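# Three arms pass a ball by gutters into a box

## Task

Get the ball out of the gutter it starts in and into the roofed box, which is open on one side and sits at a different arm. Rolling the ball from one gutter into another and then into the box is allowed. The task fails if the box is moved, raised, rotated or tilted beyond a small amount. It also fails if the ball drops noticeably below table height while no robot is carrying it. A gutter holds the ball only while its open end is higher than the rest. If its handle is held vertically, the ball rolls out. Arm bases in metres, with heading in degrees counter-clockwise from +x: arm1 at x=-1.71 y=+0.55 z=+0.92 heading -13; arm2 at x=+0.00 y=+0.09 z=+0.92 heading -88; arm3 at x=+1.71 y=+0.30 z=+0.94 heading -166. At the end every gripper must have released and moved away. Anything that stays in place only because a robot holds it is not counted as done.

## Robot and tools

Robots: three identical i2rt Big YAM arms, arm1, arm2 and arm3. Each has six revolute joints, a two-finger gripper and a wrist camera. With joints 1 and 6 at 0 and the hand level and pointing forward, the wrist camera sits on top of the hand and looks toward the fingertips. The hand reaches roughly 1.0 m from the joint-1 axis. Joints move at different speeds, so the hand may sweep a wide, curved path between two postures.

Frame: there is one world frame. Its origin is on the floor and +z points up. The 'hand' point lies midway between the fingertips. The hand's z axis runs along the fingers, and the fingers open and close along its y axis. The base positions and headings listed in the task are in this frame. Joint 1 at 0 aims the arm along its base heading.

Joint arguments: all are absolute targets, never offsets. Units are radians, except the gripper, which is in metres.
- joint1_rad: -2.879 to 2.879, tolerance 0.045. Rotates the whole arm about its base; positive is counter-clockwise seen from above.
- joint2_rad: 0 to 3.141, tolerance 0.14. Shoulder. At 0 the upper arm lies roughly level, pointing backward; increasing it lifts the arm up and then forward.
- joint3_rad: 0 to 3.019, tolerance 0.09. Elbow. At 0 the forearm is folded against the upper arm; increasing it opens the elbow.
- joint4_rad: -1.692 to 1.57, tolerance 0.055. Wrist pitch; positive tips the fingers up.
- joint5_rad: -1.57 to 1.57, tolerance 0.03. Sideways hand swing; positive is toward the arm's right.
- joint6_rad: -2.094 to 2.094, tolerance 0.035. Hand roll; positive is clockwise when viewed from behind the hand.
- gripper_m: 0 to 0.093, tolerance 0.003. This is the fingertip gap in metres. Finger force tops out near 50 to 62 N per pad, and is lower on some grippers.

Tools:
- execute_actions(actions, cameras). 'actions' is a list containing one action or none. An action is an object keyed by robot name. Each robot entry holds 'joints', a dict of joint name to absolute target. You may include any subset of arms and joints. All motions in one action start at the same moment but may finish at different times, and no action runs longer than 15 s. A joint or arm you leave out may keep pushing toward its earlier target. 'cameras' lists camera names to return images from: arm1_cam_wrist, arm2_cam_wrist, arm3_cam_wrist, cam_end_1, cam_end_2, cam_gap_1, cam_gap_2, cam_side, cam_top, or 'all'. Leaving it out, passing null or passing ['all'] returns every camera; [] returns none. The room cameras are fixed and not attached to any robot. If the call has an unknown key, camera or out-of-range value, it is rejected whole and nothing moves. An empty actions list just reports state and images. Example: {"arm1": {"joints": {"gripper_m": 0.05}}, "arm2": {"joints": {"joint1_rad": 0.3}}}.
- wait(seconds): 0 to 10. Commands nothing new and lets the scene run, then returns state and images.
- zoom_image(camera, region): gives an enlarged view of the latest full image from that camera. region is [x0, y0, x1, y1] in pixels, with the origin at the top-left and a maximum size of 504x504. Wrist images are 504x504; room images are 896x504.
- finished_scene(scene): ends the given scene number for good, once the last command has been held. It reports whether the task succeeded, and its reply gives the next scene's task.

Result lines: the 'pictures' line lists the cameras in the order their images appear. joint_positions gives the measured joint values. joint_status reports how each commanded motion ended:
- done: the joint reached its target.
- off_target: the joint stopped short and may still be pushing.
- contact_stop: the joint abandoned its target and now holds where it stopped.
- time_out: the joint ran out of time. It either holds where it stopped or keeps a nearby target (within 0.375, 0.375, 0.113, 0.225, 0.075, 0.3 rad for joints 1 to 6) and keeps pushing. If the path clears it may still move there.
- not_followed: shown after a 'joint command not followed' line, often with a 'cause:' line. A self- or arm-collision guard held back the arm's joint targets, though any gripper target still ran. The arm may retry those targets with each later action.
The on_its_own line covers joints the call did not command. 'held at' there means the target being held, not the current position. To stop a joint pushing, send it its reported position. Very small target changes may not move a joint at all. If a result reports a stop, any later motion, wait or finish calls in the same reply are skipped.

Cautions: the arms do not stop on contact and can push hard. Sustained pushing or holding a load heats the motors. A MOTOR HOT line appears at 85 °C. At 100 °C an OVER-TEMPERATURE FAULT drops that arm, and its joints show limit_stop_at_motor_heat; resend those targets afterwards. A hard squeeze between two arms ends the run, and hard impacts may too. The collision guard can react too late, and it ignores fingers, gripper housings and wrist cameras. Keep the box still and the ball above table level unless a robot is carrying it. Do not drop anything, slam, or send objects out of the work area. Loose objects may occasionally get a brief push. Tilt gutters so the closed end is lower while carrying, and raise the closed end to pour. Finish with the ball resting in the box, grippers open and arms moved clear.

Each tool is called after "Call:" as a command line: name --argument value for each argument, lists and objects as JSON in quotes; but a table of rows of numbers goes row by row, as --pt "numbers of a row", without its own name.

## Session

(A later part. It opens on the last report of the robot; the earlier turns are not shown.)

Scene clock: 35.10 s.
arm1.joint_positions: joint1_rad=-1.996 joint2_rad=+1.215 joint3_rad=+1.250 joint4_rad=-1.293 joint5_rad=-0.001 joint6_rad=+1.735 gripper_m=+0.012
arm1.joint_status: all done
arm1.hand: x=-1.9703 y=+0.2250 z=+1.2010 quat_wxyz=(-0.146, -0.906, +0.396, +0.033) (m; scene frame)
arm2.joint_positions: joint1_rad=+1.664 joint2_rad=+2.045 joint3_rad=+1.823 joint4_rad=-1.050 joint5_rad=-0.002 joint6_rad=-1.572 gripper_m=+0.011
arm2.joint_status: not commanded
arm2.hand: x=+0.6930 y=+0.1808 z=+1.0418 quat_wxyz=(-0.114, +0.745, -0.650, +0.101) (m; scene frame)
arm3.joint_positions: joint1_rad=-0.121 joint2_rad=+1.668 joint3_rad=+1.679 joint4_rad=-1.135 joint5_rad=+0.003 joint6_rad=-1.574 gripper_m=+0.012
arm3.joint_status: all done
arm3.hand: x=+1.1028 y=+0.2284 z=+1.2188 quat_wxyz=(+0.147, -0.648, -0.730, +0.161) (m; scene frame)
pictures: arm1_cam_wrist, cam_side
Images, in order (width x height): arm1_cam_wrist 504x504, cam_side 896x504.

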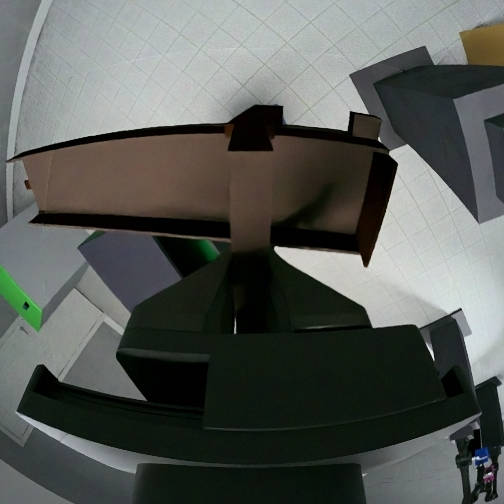

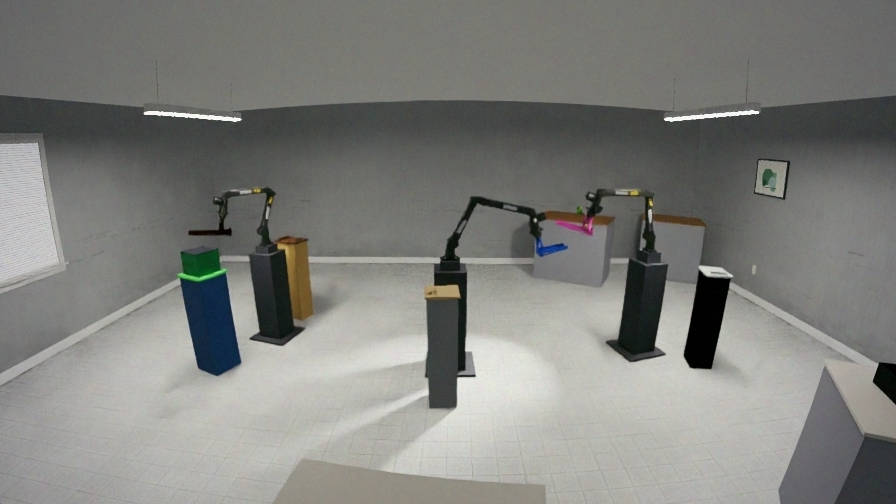

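Call:
execute_actions --actions '[{"arm1":{"joints":{"joint1_rad":-1.5,"joint6_rad":1.25}},"arm3":{"joints":{"joint2_rad":1.775,"joint3_rad":1.93,"joint4_rad":-1.24}}}]' --cameras '["arm1_cam_wrist","cam_side"]'

Scene clock: 36.70 s.
arm1.joint_positions: joint1_rad=-1.500 joint2_rad=+1.215 joint3_rad=+1.250 joint4_rad=-1.293 joint5_rad=-0.001 joint6_rad=+1.265 gripper_m=+0.012
arm1.joint_status: all done
arm1.hand: x=-1.7853 y=+0.1443 z=+1.2028 quat_wxyz=(-0.149, -0.986, -0.070, +0.029) (m; scene frame)
arm2.joint_positions: joint1_rad=+1.664 joint2_rad=+2.045 joint3_rad=+1.823 joint4_rad=-1.050 joint5_rad=-0.002 joint6_rad=-1.572 gripper_m=+0.011
arm2.joint_status: not commanded
arm2.hand: x=+0.6930 y=+0.1808 z=+1.0418 quat_wxyz=(-0.114, +0.745, -0.650, +0.101) (m; scene frame)
arm3.joint_positions: joint1_rad=-0.121 joint2_rad=+1.781 joint3_rad=+1.850 joint4_rad=-1.239 joint5_rad=+0.003 joint6_rad=-1.574 gripper_m=+0.012
arm3.joint_status: all done
arm3.hand: x=+1.0729 y=+0.2248 z=+1.2219 quat_wxyz=(+0.132, -0.651, -0.734, +0.144) (m; scene frame)
pictures: arm1_cam_wrist, cam_side
Images, in order (width x height): arm1_cam_wrist 504x504, cam_side 896x504.

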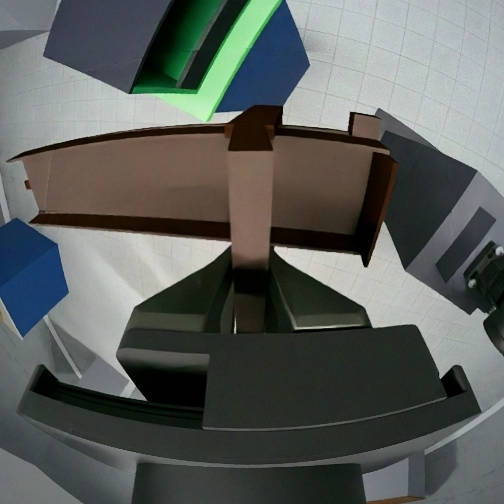

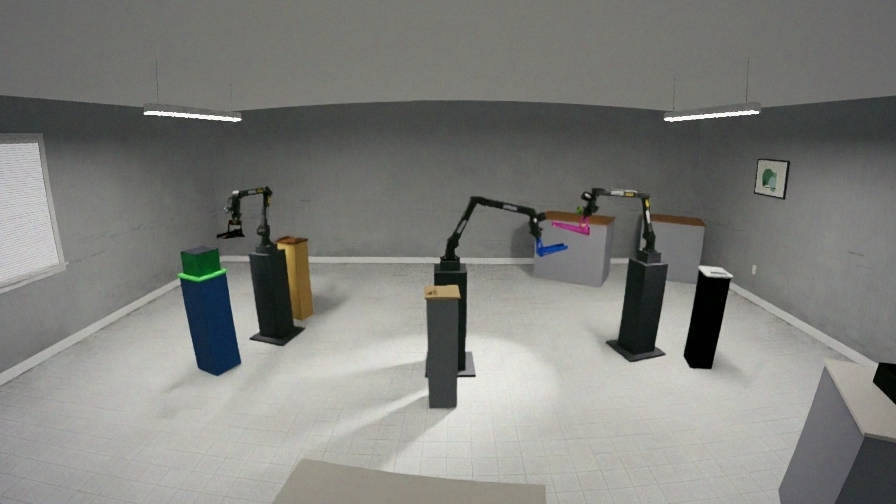

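Call:
zoom_image --camera "arm1_cam_wrist" --region '[30, 0, 320, 130]'

Call:
execute_actions --actions '[{"arm1":{"joints":{"joint1_rad":-1.72,"joint6_rad":0.95}},"arm3":{"joints":{"joint2_rad":1.885,"joint3_rad":2.02,"joint4_rad":-1.30}}}]' --cameras '["arm1_cam_wrist","cam_side","cam_gap_2","arm2_cam_wrist","arm3_cam_wrist"]'

Region (30, 0, 320, 130) of arm1_cam_wrist's 504x504 image, scaled by 1.738, with more detail than that image has; it fills the top 226 rows of this view, and the rest is white.

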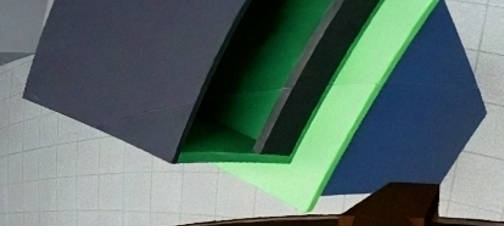

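Scene clock: 38.17 s.
arm1.joint_positions: joint1_rad=-1.727 joint2_rad=+1.215 joint3_rad=+1.250 joint4_rad=-1.293 joint5_rad=+0.003 joint6_rad=+0.964 gripper_m=+0.012
arm1.joint_status: all done
arm1.hand: x=-1.8755 y=+0.1701 z=+1.2018 quat_wxyz=(-0.134, -0.983, -0.106, +0.069) (m; scene frame)
arm2.joint_positions: joint1_rad=+1.664 joint2_rad=+2.045 joint3_rad=+1.823 joint4_rad=-1.050 joint5_rad=-0.002 joint6_rad=-1.572 gripper_m=+0.011
arm2.joint_status: not commanded
arm2.hand: x=+0.6930 y=+0.1808 z=+1.0418 quat_wxyz=(-0.114, +0.745, -0.650, +0.101) (m; scene frame)
arm3.joint_positions: joint1_rad=-0.121 joint2_rad=+1.899 joint3_rad=+1.949 joint4_rad=-1.299 joint5_rad=+0.003 joint6_rad=-1.574 gripper_m=+0.012
arm3.joint_status: all done
arm3.hand: x=+1.0499 y=+0.2222 z=+1.1884 quat_wxyz=(+0.106, -0.655, -0.739, +0.115) (m; scene frame)
pictures: arm1_cam_wrist, arm2_cam_wrist, arm3_cam_wrist, cam_gap_2, cam_side
Images, in order (width x height): arm1_cam_wrist 504x504, arm2_cam_wrist 504x504, arm3_cam_wrist 504x504, cam_gap_2 896x504, cam_side 896x504.

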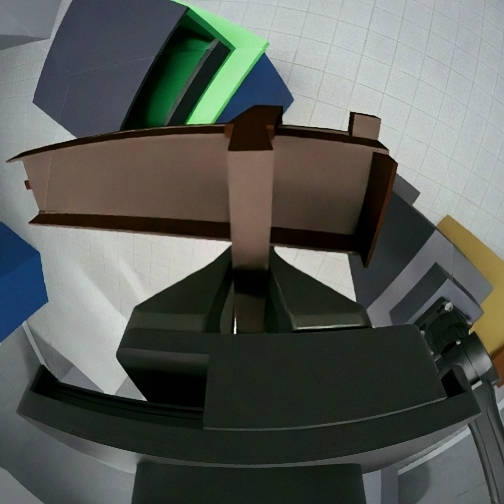

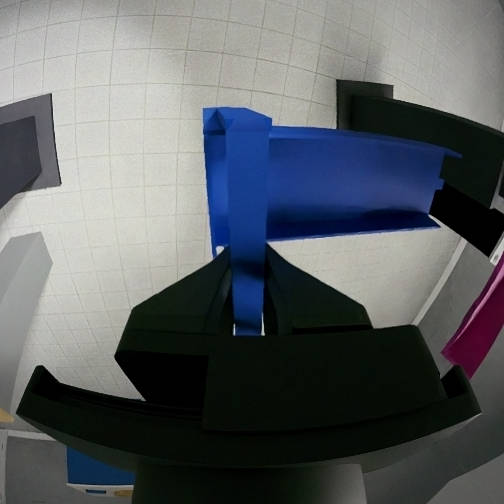

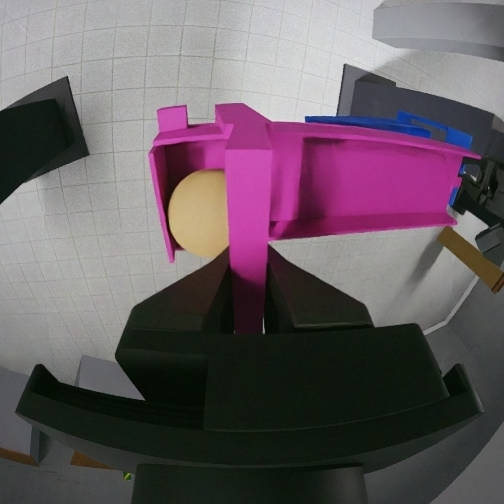

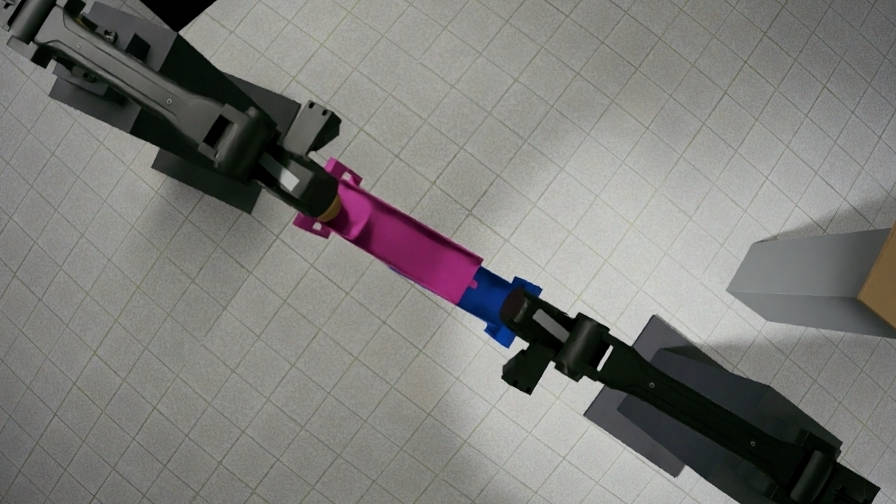

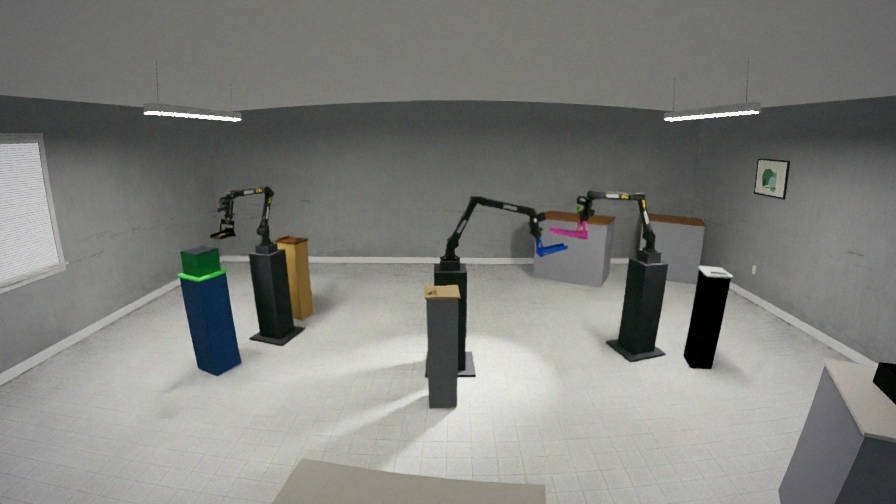

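Call:
zoom_image --camera "arm1_cam_wrist" --region '[20, 0, 310, 140]'

Call:
zoom_image --camera "cam_side" --region '[520, 190, 610, 270]'

Call:
zoom_image --camera "cam_gap_2" --region '[280, 140, 560, 360]'

Region (20, 0, 310, 140) of arm1_cam_wrist's 504x504 image, scaled by 1.738, with more detail than that image has; it fills the top 243 rows of this view, and the rest is white.

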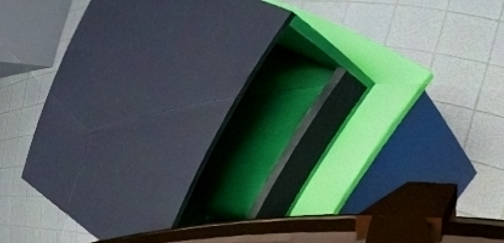

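Region (520, 190, 610, 270) of cam_side's 896x504 image, scaled by 5.600, with more detail than that image has.

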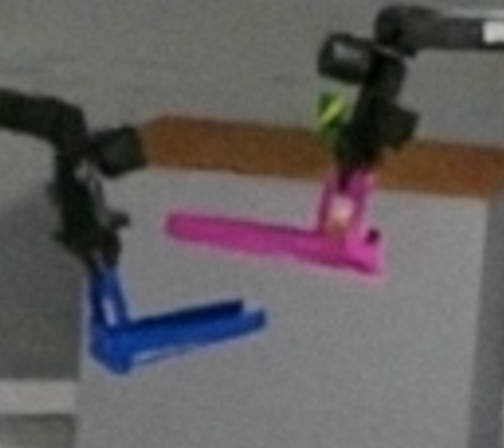

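Region (280, 140, 560, 360) of cam_gap_2's 896x504 image, scaled by 1.800, with more detail than that image has; it fills the top 396 rows of this view, and the rest is white.

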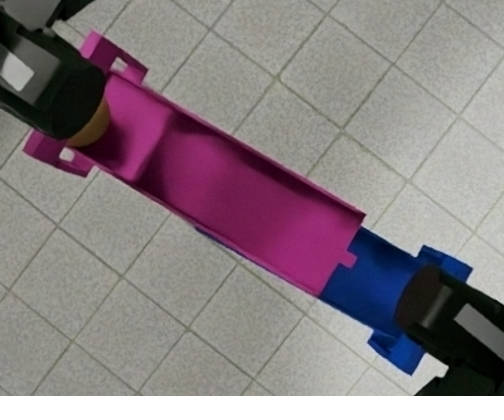

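Call:
execute_actions --actions '[{"arm1":{"joints":{"joint1_rad":-0.04,"joint6_rad":1.585}},"arm3":{"joints":{"joint4_rad":-1.40}}}]' --cameras '["cam_side","cam_gap_2","arm2_cam_wrist","arm3_cam_wrist"]'

Call:
zoom_image --camera "cam_side" --region '[520, 190, 610, 270]'

Scene clock: 40.27 s.
arm1.joint_positions: joint1_rad=-0.041 joint2_rad=+1.215 joint3_rad=+1.250 joint4_rad=-1.293 joint5_rad=-0.001 joint6_rad=+1.570 gripper_m=+0.012
arm1.joint_status: all done
arm1.hand: x=-1.3231 y=+0.4381 z=+1.2104 quat_wxyz=(-0.125, -0.787, -0.595, -0.101) (m; scene frame)
arm2.joint_positions: joint1_rad=+1.664 joint2_rad=+2.045 joint3_rad=+1.823 joint4_rad=-1.050 joint5_rad=-0.002 joint6_rad=-1.572 gripper_m=+0.011
arm2.joint_status: not commanded
arm2.hand: x=+0.6930 y=+0.1808 z=+1.0418 quat_wxyz=(-0.114, +0.745, -0.650, +0.101) (m; scene frame)
arm3.joint_positions: joint1_rad=-0.121 joint2_rad=+1.899 joint3_rad=+1.949 joint4_rad=-1.396 joint5_rad=+0.003 joint6_rad=-1.574 gripper_m=+0.012
arm3.joint_status: all done
arm3.hand: x=+1.0729 y=+0.2249 z=+1.1821 quat_wxyz=(+0.074, -0.659, -0.744, +0.079) (m; scene frame)
pictures: arm2_cam_wrist, arm3_cam_wrist, cam_gap_2, cam_side
Images, in order (width x height): arm2_cam_wrist 504x504, arm3_cam_wrist 504x504, cam_gap_2 896x504, cam_side 896x504.

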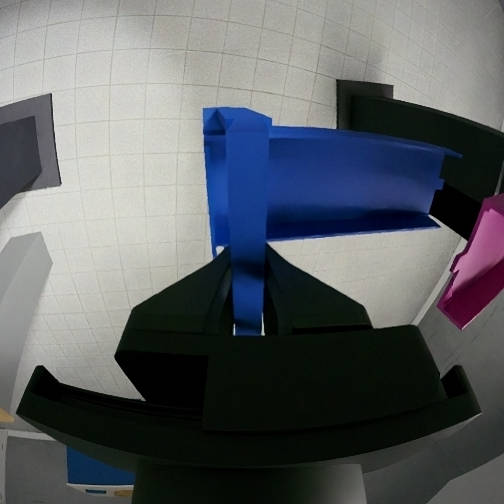

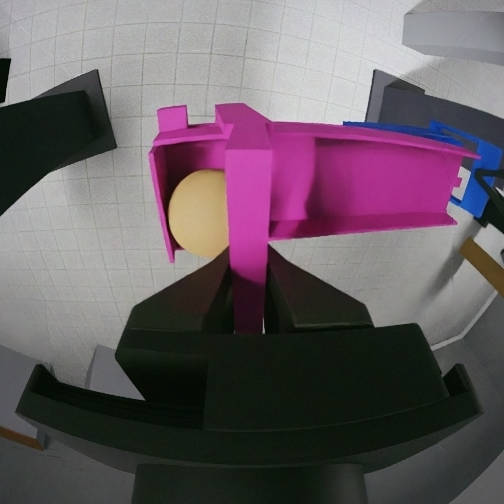

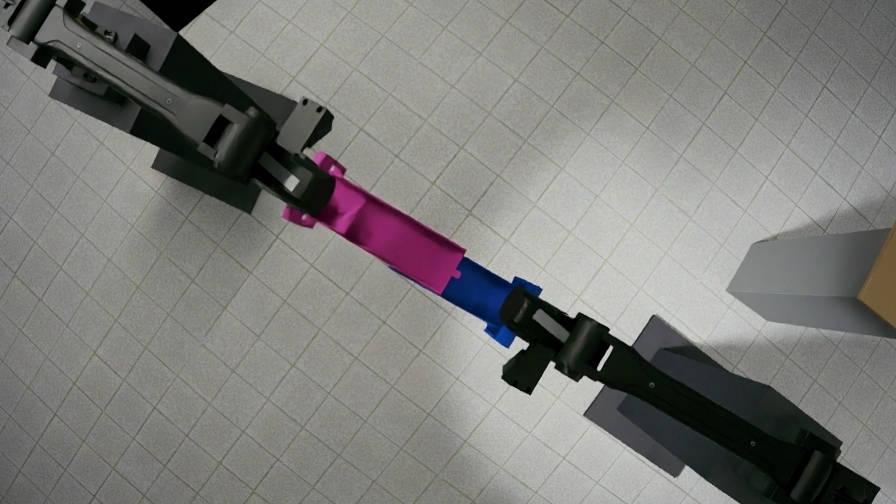

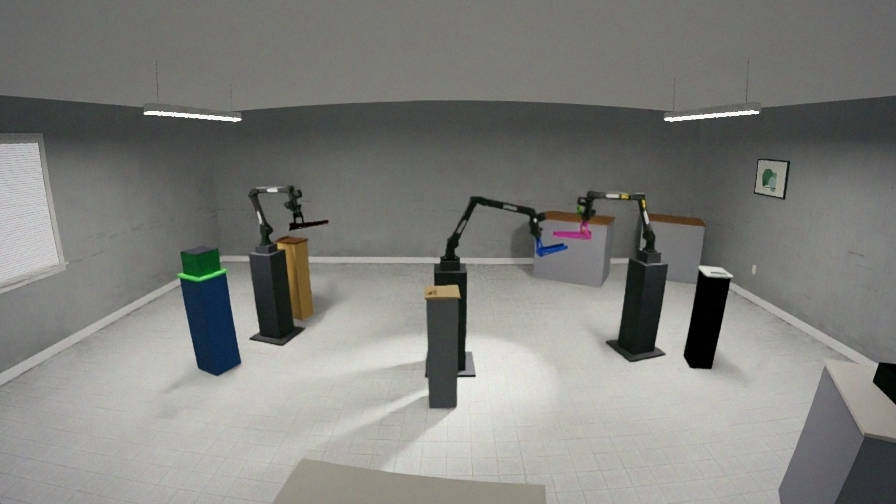

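Region (520, 190, 610, 270) of cam_side's 896x504 image, scaled by 5.600, with more detail than that image has.

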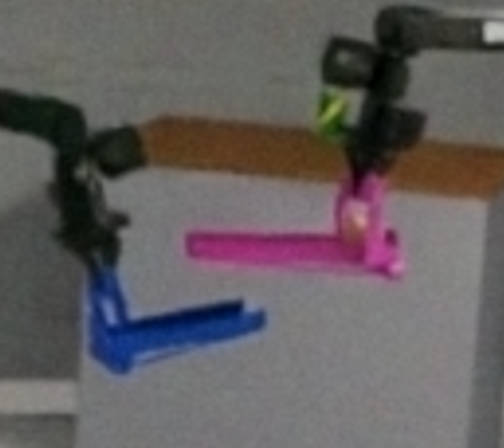

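Call:
execute_actions --actions '[{"arm2":{"joints":{"joint3_rad":1.925}},"arm3":{"joints":{"joint4_rad":-1.45}}}]' --cameras '["cam_side","arm2_cam_wrist","arm3_cam_wrist"]'

Call:
zoom_image --camera "cam_side" --region '[520, 190, 610, 270]'

Scene clock: 41.20 s.
arm1.joint_positions: joint1_rad=-0.041 joint2_rad=+1.215 joint3_rad=+1.250 joint4_rad=-1.293 joint5_rad=-0.001 joint6_rad=+1.571 gripper_m=+0.012
arm1.joint_status: not commanded
arm1.hand: x=-1.3231 y=+0.4381 z=+1.2104 quat_wxyz=(-0.125, -0.787, -0.595, -0.101) (m; scene frame)
arm2.joint_positions: joint1_rad=+1.664 joint2_rad=+2.045 joint3_rad=+1.862 joint4_rad=-1.050 joint5_rad=-0.002 joint6_rad=-1.572 gripper_m=+0.011
arm2.joint_status: all done
arm2.hand: x=+0.7048 y=+0.1825 z=+1.0594 quat_wxyz=(-0.128, +0.743, -0.647, +0.113) (m; scene frame)
arm3.joint_positions: joint1_rad=-0.121 joint2_rad=+1.899 joint3_rad=+1.949 joint4_rad=-1.446 joint5_rad=+0.003 joint6_rad=-1.574 gripper_m=+0.012
arm3.joint_status: all done
arm3.hand: x=+1.0848 y=+0.2263 z=+1.1798 quat_wxyz=(+0.058, -0.661, -0.746, +0.061) (m; scene frame)
pictures: arm2_cam_wrist, arm3_cam_wrist, cam_side
Images, in order (width x height): arm2_cam_wrist 504x504, arm3_cam_wrist 504x504, cam_side 896x504.

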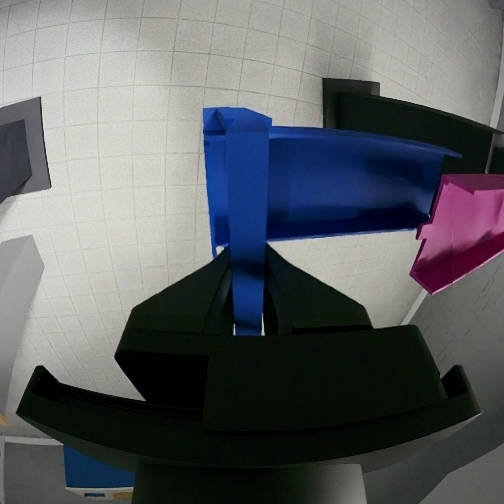

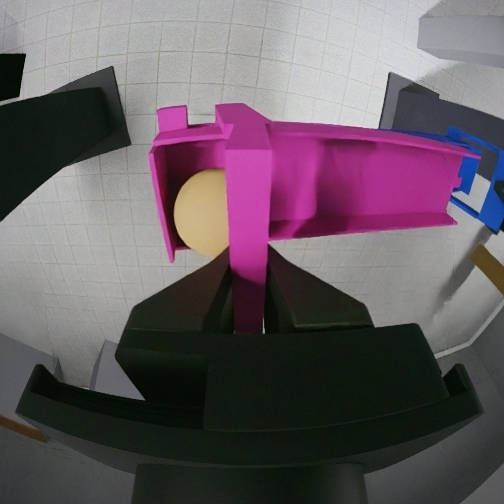

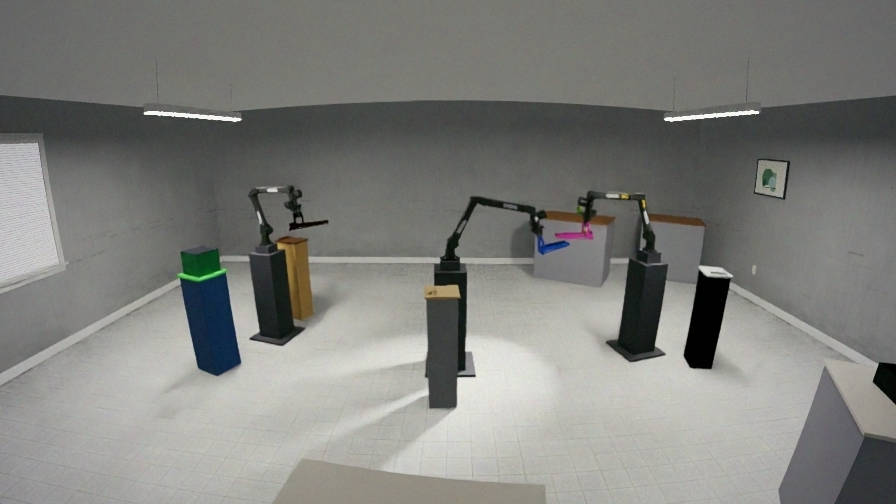

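Region (520, 190, 610, 270) of cam_side's 896x504 image, scaled by 5.600, with more detail than that image has.

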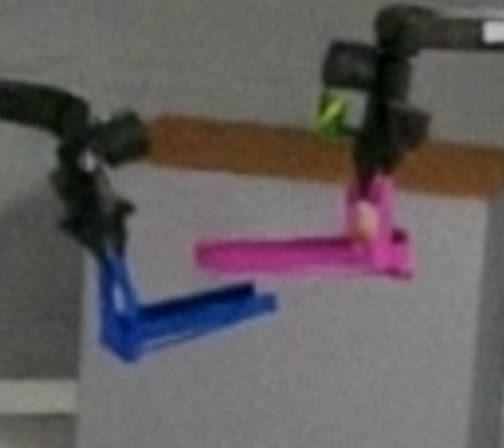

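Call:
execute_actions --actions '[{"arm3":{"joints":{"joint4_rad":-1.53}}}]' --cameras '["cam_side","arm2_cam_wrist","arm3_cam_wrist"]'

Call:
execute_actions --actions '[]' --cameras '["cam_side","arm2_cam_wrist"]'

Scene clock: 42.03 s.
arm1.joint_positions: joint1_rad=-0.041 joint2_rad=+1.215 joint3_rad=+1.250 joint4_rad=-1.293 joint5_rad=-0.001 joint6_rad=+1.571 gripper_m=+0.012
arm1.joint_status: not commanded
arm1.hand: x=-1.3231 y=+0.4381 z=+1.2104 quat_wxyz=(-0.125, -0.787, -0.595, -0.101) (m; scene frame)
arm2.joint_positions: joint1_rad=+1.664 joint2_rad=+2.045 joint3_rad=+1.862 joint4_rad=-1.050 joint5_rad=-0.002 joint6_rad=-1.572 gripper_m=+0.011
arm2.joint_status: not commanded
arm2.hand: x=+0.7048 y=+0.1825 z=+1.0594 quat_wxyz=(-0.128, +0.743, -0.647, +0.113) (m; scene frame)
arm3.joint_positions: joint1_rad=-0.121 joint2_rad=+1.899 joint3_rad=+1.949 joint4_rad=-1.525 joint5_rad=+0.003 joint6_rad=-1.574 gripper_m=+0.012
arm3.joint_status: all done
arm3.hand: x=+1.1040 y=+0.2286 z=+1.1773 quat_wxyz=(+0.031, -0.663, -0.748, +0.032) (m; scene frame)
pictures: arm2_cam_wrist, arm3_cam_wrist, cam_side
Images, in order (width x height): arm2_cam_wrist 504x504, arm3_cam_wrist 504x504, cam_side 896x504.

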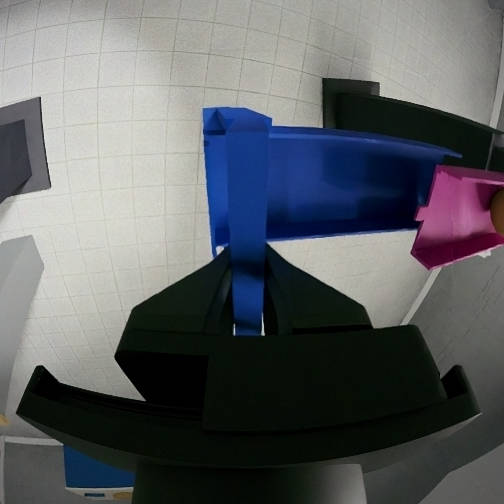

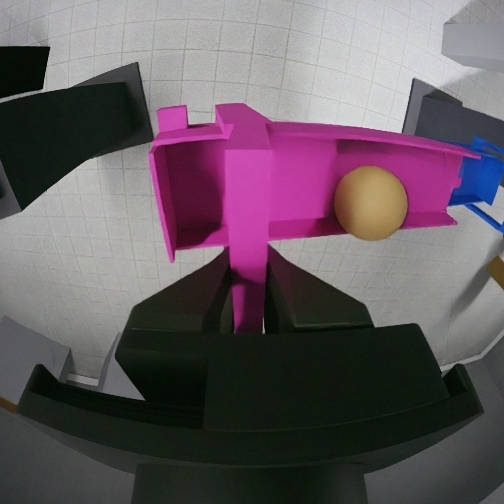

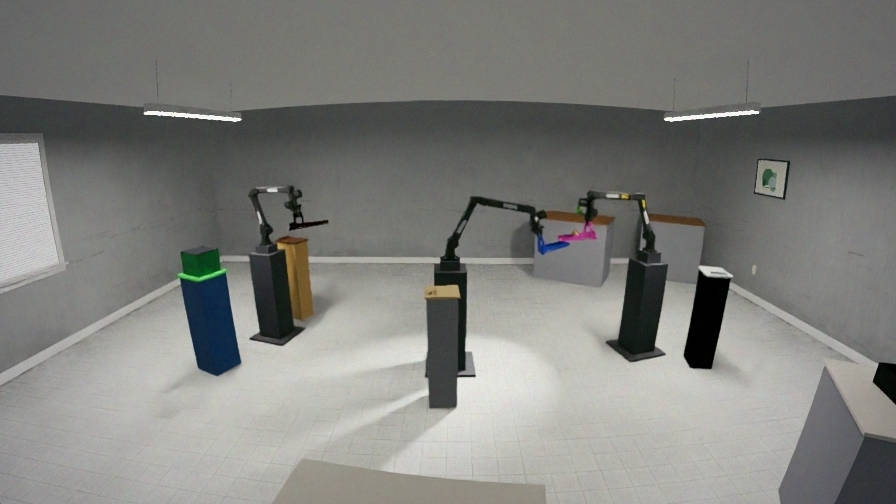

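Scene clock: 42.03 s.
arm1.joint_positions: joint1_rad=-0.041 joint2_rad=+1.215 joint3_rad=+1.250 joint4_rad=-1.293 joint5_rad=-0.001 joint6_rad=+1.571 gripper_m=+0.012
arm1.joint_status: not commanded
arm1.hand: x=-1.3231 y=+0.4381 z=+1.2104 quat_wxyz=(-0.125, -0.787, -0.595, -0.101) (m; scene frame)
arm2.joint_positions: joint1_rad=+1.664 joint2_rad=+2.045 joint3_rad=+1.862 joint4_rad=-1.050 joint5_rad=-0.002 joint6_rad=-1.572 gripper_m=+0.011
arm2.joint_status: not commanded
arm2.hand: x=+0.7048 y=+0.1825 z=+1.0594 quat_wxyz=(-0.128, +0.743, -0.647, +0.113) (m; scene frame)
arm3.joint_positions: joint1_rad=-0.121 joint2_rad=+1.899 joint3_rad=+1.949 joint4_rad=-1.525 joint5_rad=+0.003 joint6_rad=-1.574 gripper_m=+0.012
arm3.joint_status: all done
arm3.hand: x=+1.1040 y=+0.2286 z=+1.1773 quat_wxyz=(+0.031, -0.663, -0.748, +0.032) (m; scene frame)
pictures: arm2_cam_wrist, cam_side
Images, in order (width x height): arm2_cam_wrist 504x504, cam_side 896x504.

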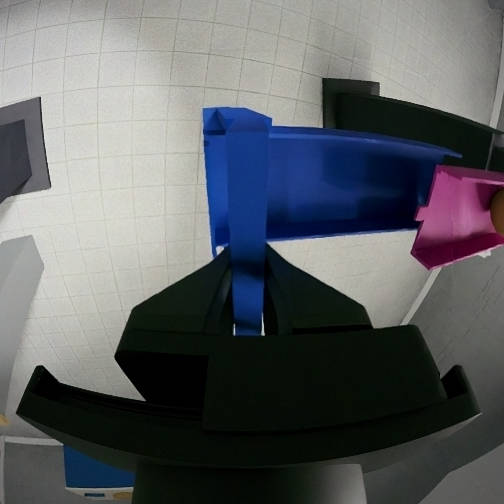

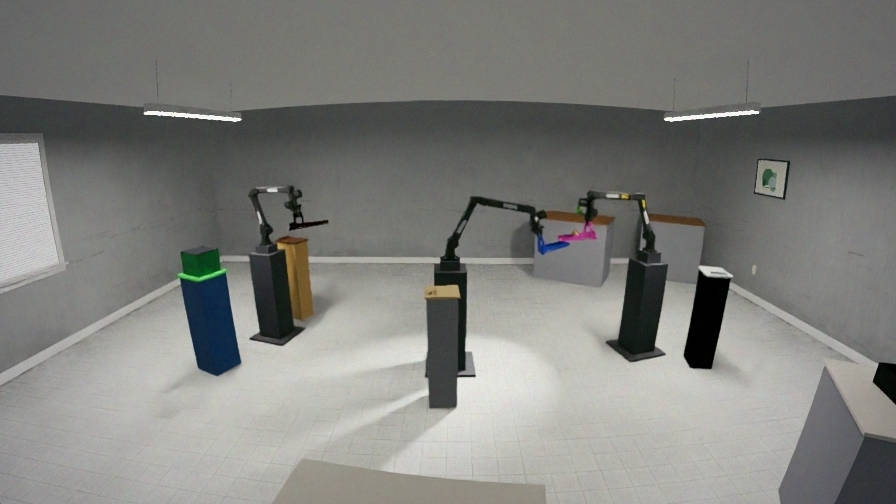

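Call:
execute_actions --actions '[{"arm1":{"joints":{"joint1_rad":-0.012,"joint2_rad":2.09,"joint3_rad":1.965,"joint4_rad":-1.075}}}]' --cameras '["cam_side","arm2_cam_wrist"]'

Scene clock: 44.33 s.
arm1.joint_positions: joint1_rad=-0.022 joint2_rad=+2.106 joint3_rad=+1.890 joint4_rad=-1.085 joint5_rad=-0.001 joint6_rad=+1.573 gripper_m=+0.012
arm1.joint_status: all done
arm1.hand: x=-1.0273 y=+0.3707 z=+1.0277 quat_wxyz=(-0.108, -0.784, -0.604, -0.090) (m; scene frame)
arm2.joint_positions: joint1_rad=+1.664 joint2_rad=+2.045 joint3_rad=+1.862 joint4_rad=-1.051 joint5_rad=-0.002 joint6_rad=-1.572 gripper_m=+0.011
arm2.joint_status: not commanded
arm2.hand: x=+0.7046 y=+0.1823 z=+1.0593 quat_wxyz=(-0.128, +0.743, -0.647, +0.113) (m; scene frame)
arm3.joint_positions: joint1_rad=-0.121 joint2_rad=+1.899 joint3_rad=+1.949 joint4_rad=-1.526 joint5_rad=+0.003 joint6_rad=-1.574 gripper_m=+0.012
arm3.joint_status: not commanded
arm3.hand: x=+1.1042 y=+0.2286 z=+1.1773 quat_wxyz=(+0.031, -0.663, -0.748, +0.031) (m; scene frame)
pictures: arm2_cam_wrist, cam_side
Images, in order (width x height): arm2_cam_wrist 504x504, cam_side 896x504.

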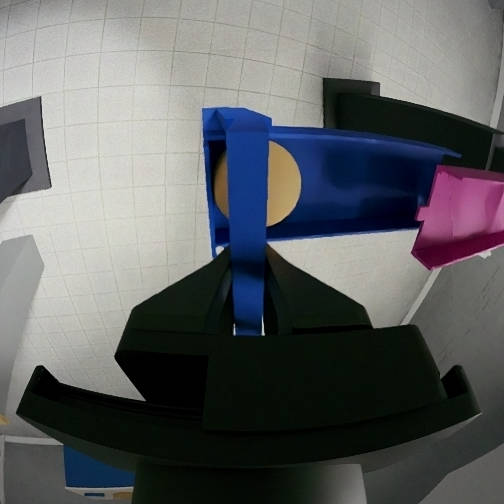

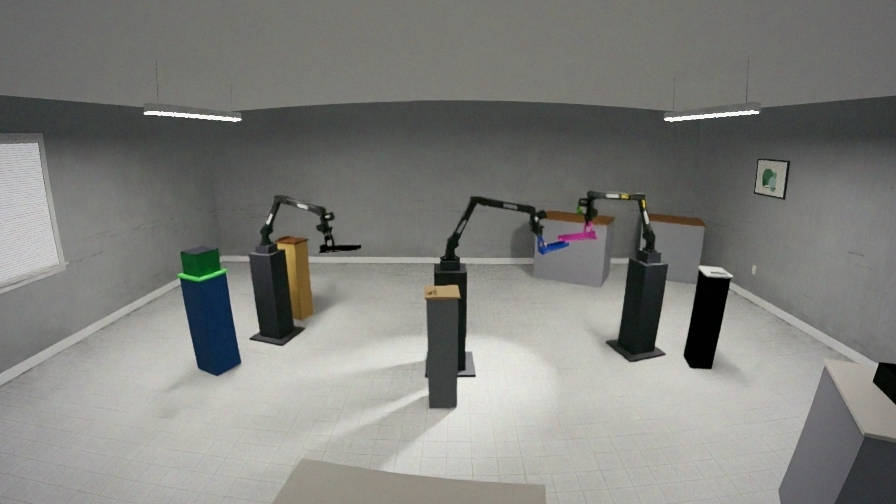

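Call:
execute_actions --actions '[{"arm1":{"joints":{"joint3_rad":1.985}},"arm3":{"joints":{"joint1_rad":0.45,"joint2_rad":1.6}}}]' --cameras '["cam_side"]'

Scene clock: 46.07 s.
arm1.joint_positions: joint1_rad=-0.022 joint2_rad=+2.106 joint3_rad=+1.907 joint4_rad=-1.085 joint5_rad=-0.001 joint6_rad=+1.573 gripper_m=+0.012
arm1.joint_status: all done
arm1.hand: x=-1.0223 y=+0.3693 z=+1.0350 quat_wxyz=(-0.114, -0.784, -0.603, -0.095) (m; scene frame)
arm2.joint_positions: joint1_rad=+1.664 joint2_rad=+2.045 joint3_rad=+1.862 joint4_rad=-1.051 joint5_rad=-0.002 joint6_rad=-1.572 gripper_m=+0.011
arm2.joint_status: not commanded
arm2.hand: x=+0.7046 y=+0.1823 z=+1.0593 quat_wxyz=(-0.128, +0.743, -0.647, +0.113) (m; scene frame)
arm3.joint_positions: joint1_rad=+0.451 joint2_rad=+1.607 joint3_rad=+1.980 joint4_rad=-1.529 joint5_rad=-0.003 joint6_rad=-1.575 gripper_m=+0.012
arm3.joint_status: all done
arm3.hand: x=+1.2808 y=-0.0562 z=+1.3568 quat_wxyz=(+0.084, -0.416, -0.887, +0.184) (m; scene frame)
pictures: cam_side
Images, in order (width x height): cam_side 896x504.

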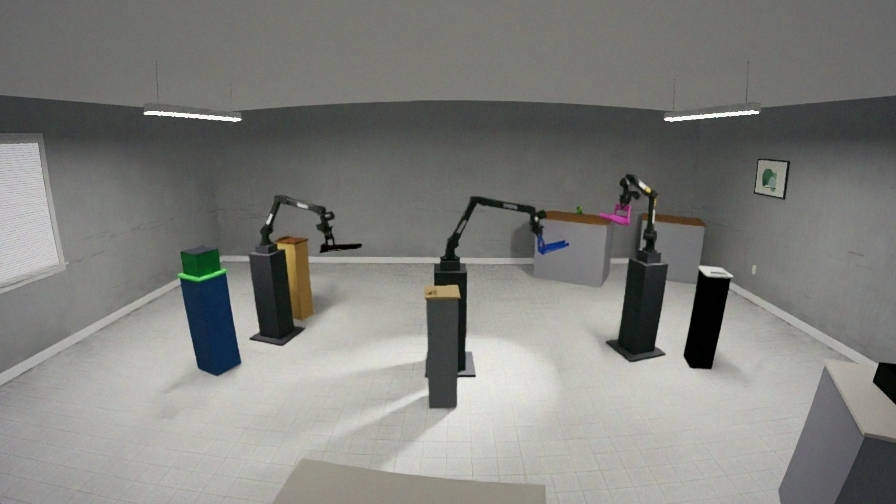

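Call:
execute_actions --actions '[{"arm2":{"joints":{"joint1_rad":0.9,"joint2_rad":1.6}},"arm3":{"joints":{"joint1_rad":2.5,"joint2_rad":1.75,"joint3_rad":1.434,"joint4_rad":-1.05,"joint5_rad":0.21,"joint6_rad":-0.155}}}]' --cameras '["cam_side","arm2_cam_wrist"]'

Scene clock: 48.73 s.
arm1.joint_positions: joint1_rad=-0.022 joint2_rad=+2.106 joint3_rad=+1.907 joint4_rad=-1.085 joint5_rad=-0.001 joint6_rad=+1.573 gripper_m=+0.012
arm1.joint_status: not commanded
arm1.hand: x=-1.0223 y=+0.3693 z=+1.0350 quat_wxyz=(-0.114, -0.784, -0.603, -0.095) (m; scene frame)
arm2.joint_positions: joint1_rad=+0.900 joint2_rad=+1.600 joint3_rad=+1.897 joint4_rad=-1.051 joint5_rad=+0.002 joint6_rad=-1.574 gripper_m=+0.011
arm2.joint_status: all done
arm2.hand: x=+0.5185 y=-0.2925 z=+1.3748 quat_wxyz=(-0.181, +0.416, -0.816, +0.357) (m; scene frame)
arm3.joint_positions: joint1_rad=+2.504 joint2_rad=+1.778 joint3_rad=+1.440 joint4_rad=-1.049 joint5_rad=+0.205 joint6_rad=-0.162 gripper_m=+0.012
arm3.joint_status: all done
arm3.hand: x=+2.2263 y=+0.0449 z=+1.0659 quat_wxyz=(-0.063, -0.127, -0.982, +0.121) (m; scene frame)
pictures: arm2_cam_wrist, cam_side
Images, in order (width x height): arm2_cam_wrist 504x504, cam_side 896x504.

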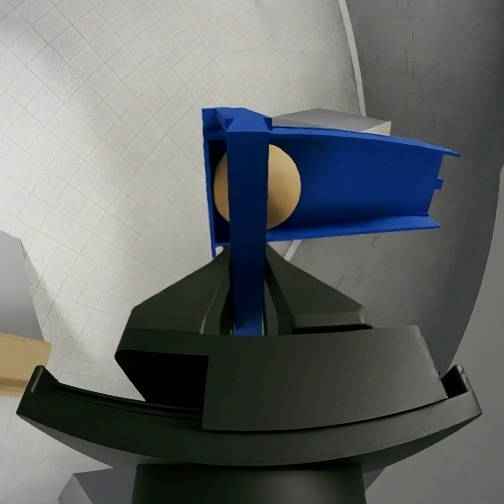

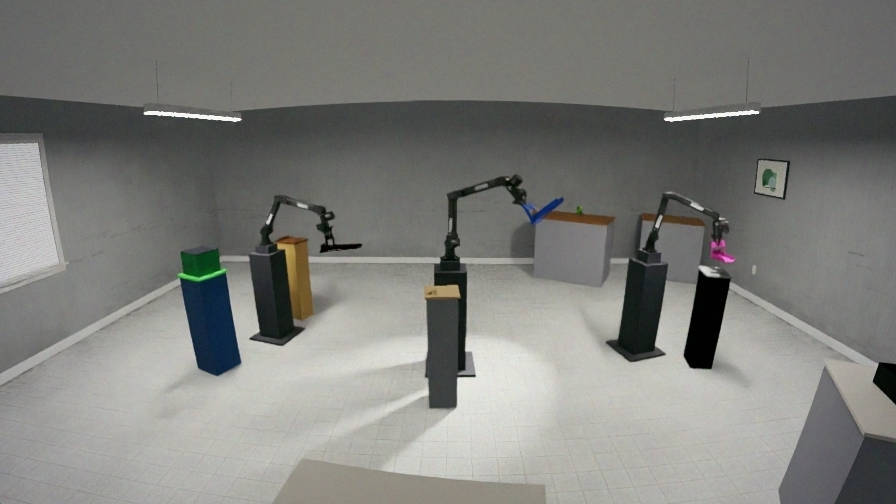

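Call:
execute_actions --actions '[{"arm2":{"joints":{"joint1_rad":-1.866}},"arm3":{"joints":{"joint2_rad":1.915,"joint4_rad":-1.068}}}]' --cameras '["cam_side","arm2_cam_wrist","arm3_cam_wrist","cam_end_2"]'

Scene clock: 51.20 s.
arm1.joint_positions: joint1_rad=-0.022 joint2_rad=+2.106 joint3_rad=+1.907 joint4_rad=-1.085 joint5_rad=-0.001 joint6_rad=+1.573 gripper_m=+0.012
arm1.joint_status: not commanded
arm1.hand: x=-1.0223 y=+0.3693 z=+1.0350 quat_wxyz=(-0.114, -0.784, -0.603, -0.095) (m; scene frame)
arm2.joint_positions: joint1_rad=-1.876 joint2_rad=+1.624 joint3_rad=+1.897 joint4_rad=-1.051 joint5_rad=+0.004 joint6_rad=-1.574 gripper_m=+0.011
arm2.joint_status: all done
arm2.hand: x=-0.6326 y=+0.2590 z=+1.3510 quat_wxyz=(+0.305, -0.733, -0.562, +0.231) (m; scene frame)
arm3.joint_positions: joint1_rad=+2.505 joint2_rad=+1.933 joint3_rad=+1.428 joint4_rad=-1.064 joint5_rad=+0.209 joint6_rad=-0.161 gripper_m=+0.012
arm3.joint_status: all done
arm3.hand: x=+2.2114 y=+0.0514 z=+0.9768 quat_wxyz=(+0.025, -0.118, -0.988, +0.099) (m; scene frame)
pictures: arm2_cam_wrist, arm3_cam_wrist, cam_end_2, cam_side
Images, in order (width x height): arm2_cam_wrist 504x504, arm3_cam_wrist 504x504, cam_end_2 896x504, cam_side 896x504.

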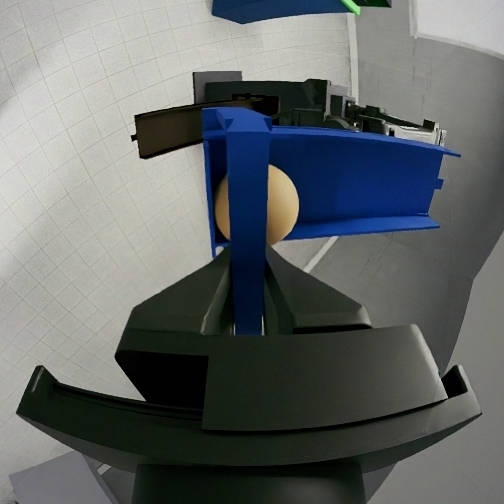

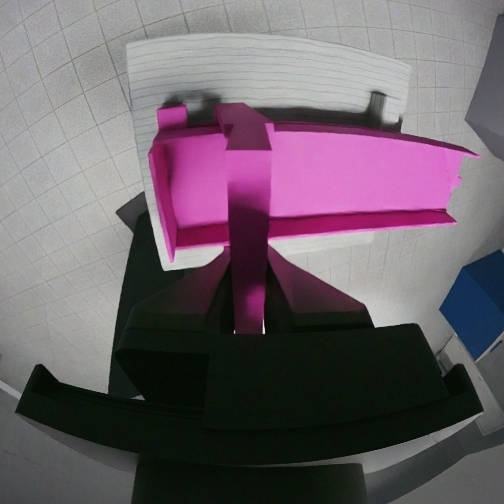

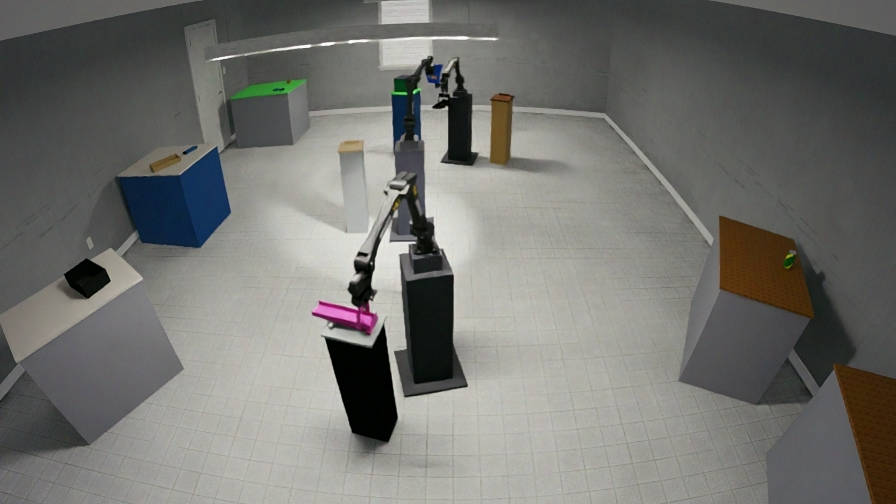

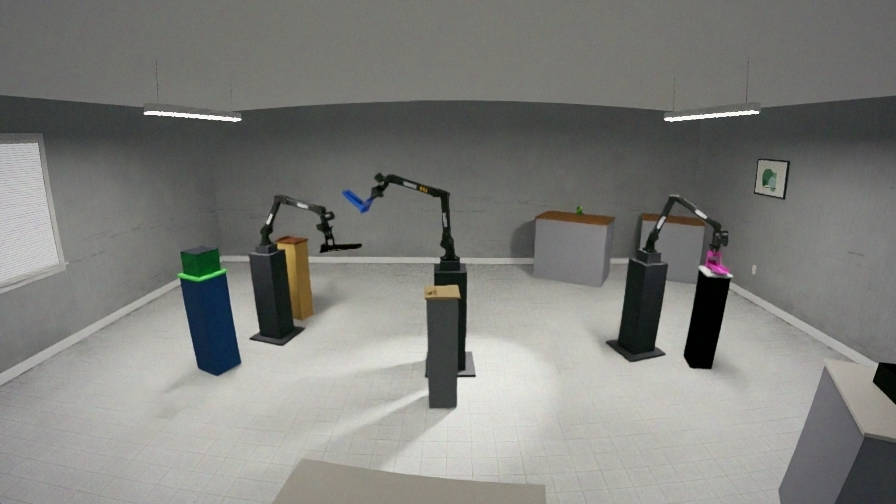

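Call:
execute_actions --actions '[{"arm2":{"joints":{"joint2_rad":1.89,"joint3_rad":2.02,"joint4_rad":-1.15}},"arm3":{"joints":{"gripper_m":0.06}}}]' --cameras '["cam_side","arm3_cam_wrist"]'

Scene clock: 52.77 s.
arm1.joint_positions: joint1_rad=-0.022 joint2_rad=+2.106 joint3_rad=+1.907 joint4_rad=-1.085 joint5_rad=-0.001 joint6_rad=+1.573 gripper_m=+0.012
arm1.joint_status: not commanded
arm1.hand: x=-1.0223 y=+0.3693 z=+1.0350 quat_wxyz=(-0.114, -0.784, -0.603, -0.095) (m; scene frame)
arm2.joint_positions: joint1_rad=-1.876 joint2_rad=+1.928 joint3_rad=+1.981 joint4_rad=-1.154 joint5_rad=+0.004 joint6_rad=-1.574 gripper_m=+0.011
arm2.joint_status: all done
arm2.hand: x=-0.6874 y=+0.2736 z=+1.1776 quat_wxyz=(+0.183, -0.772, -0.593, +0.138) (m; scene frame)
arm3.joint_positions: joint1_rad=+2.505 joint2_rad=+1.928 joint3_rad=+1.428 joint4_rad=-1.064 joint5_rad=+0.208 joint6_rad=-0.160 gripper_m=+0.060
arm3.joint_status: all done
arm3.hand: x=+2.2118 y=+0.0513 z=+0.9795 quat_wxyz=(+0.022, -0.119, -0.988, +0.099) (m; scene frame)
pictures: arm3_cam_wrist, cam_side
Images, in order (width x height): arm3_cam_wrist 504x504, cam_side 896x504.

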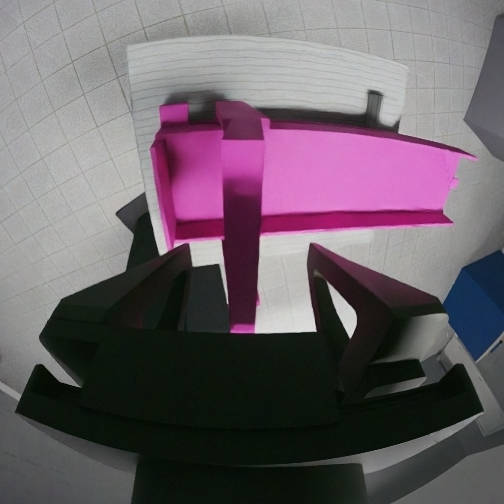

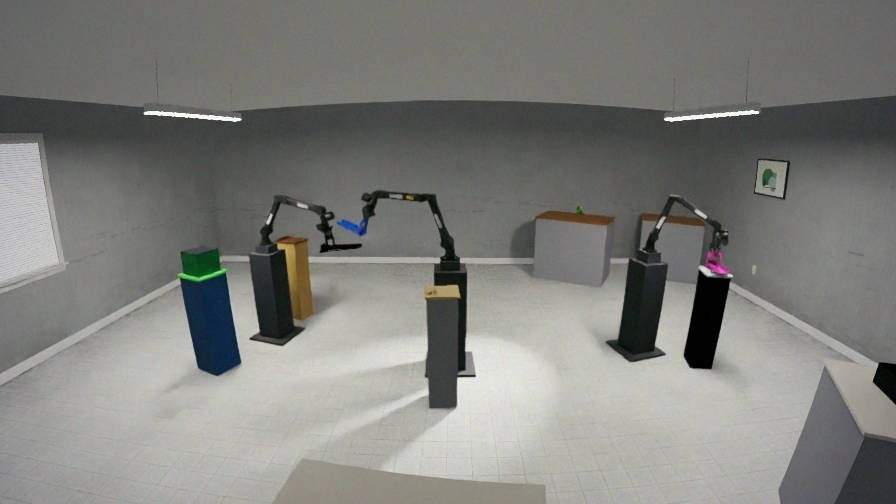

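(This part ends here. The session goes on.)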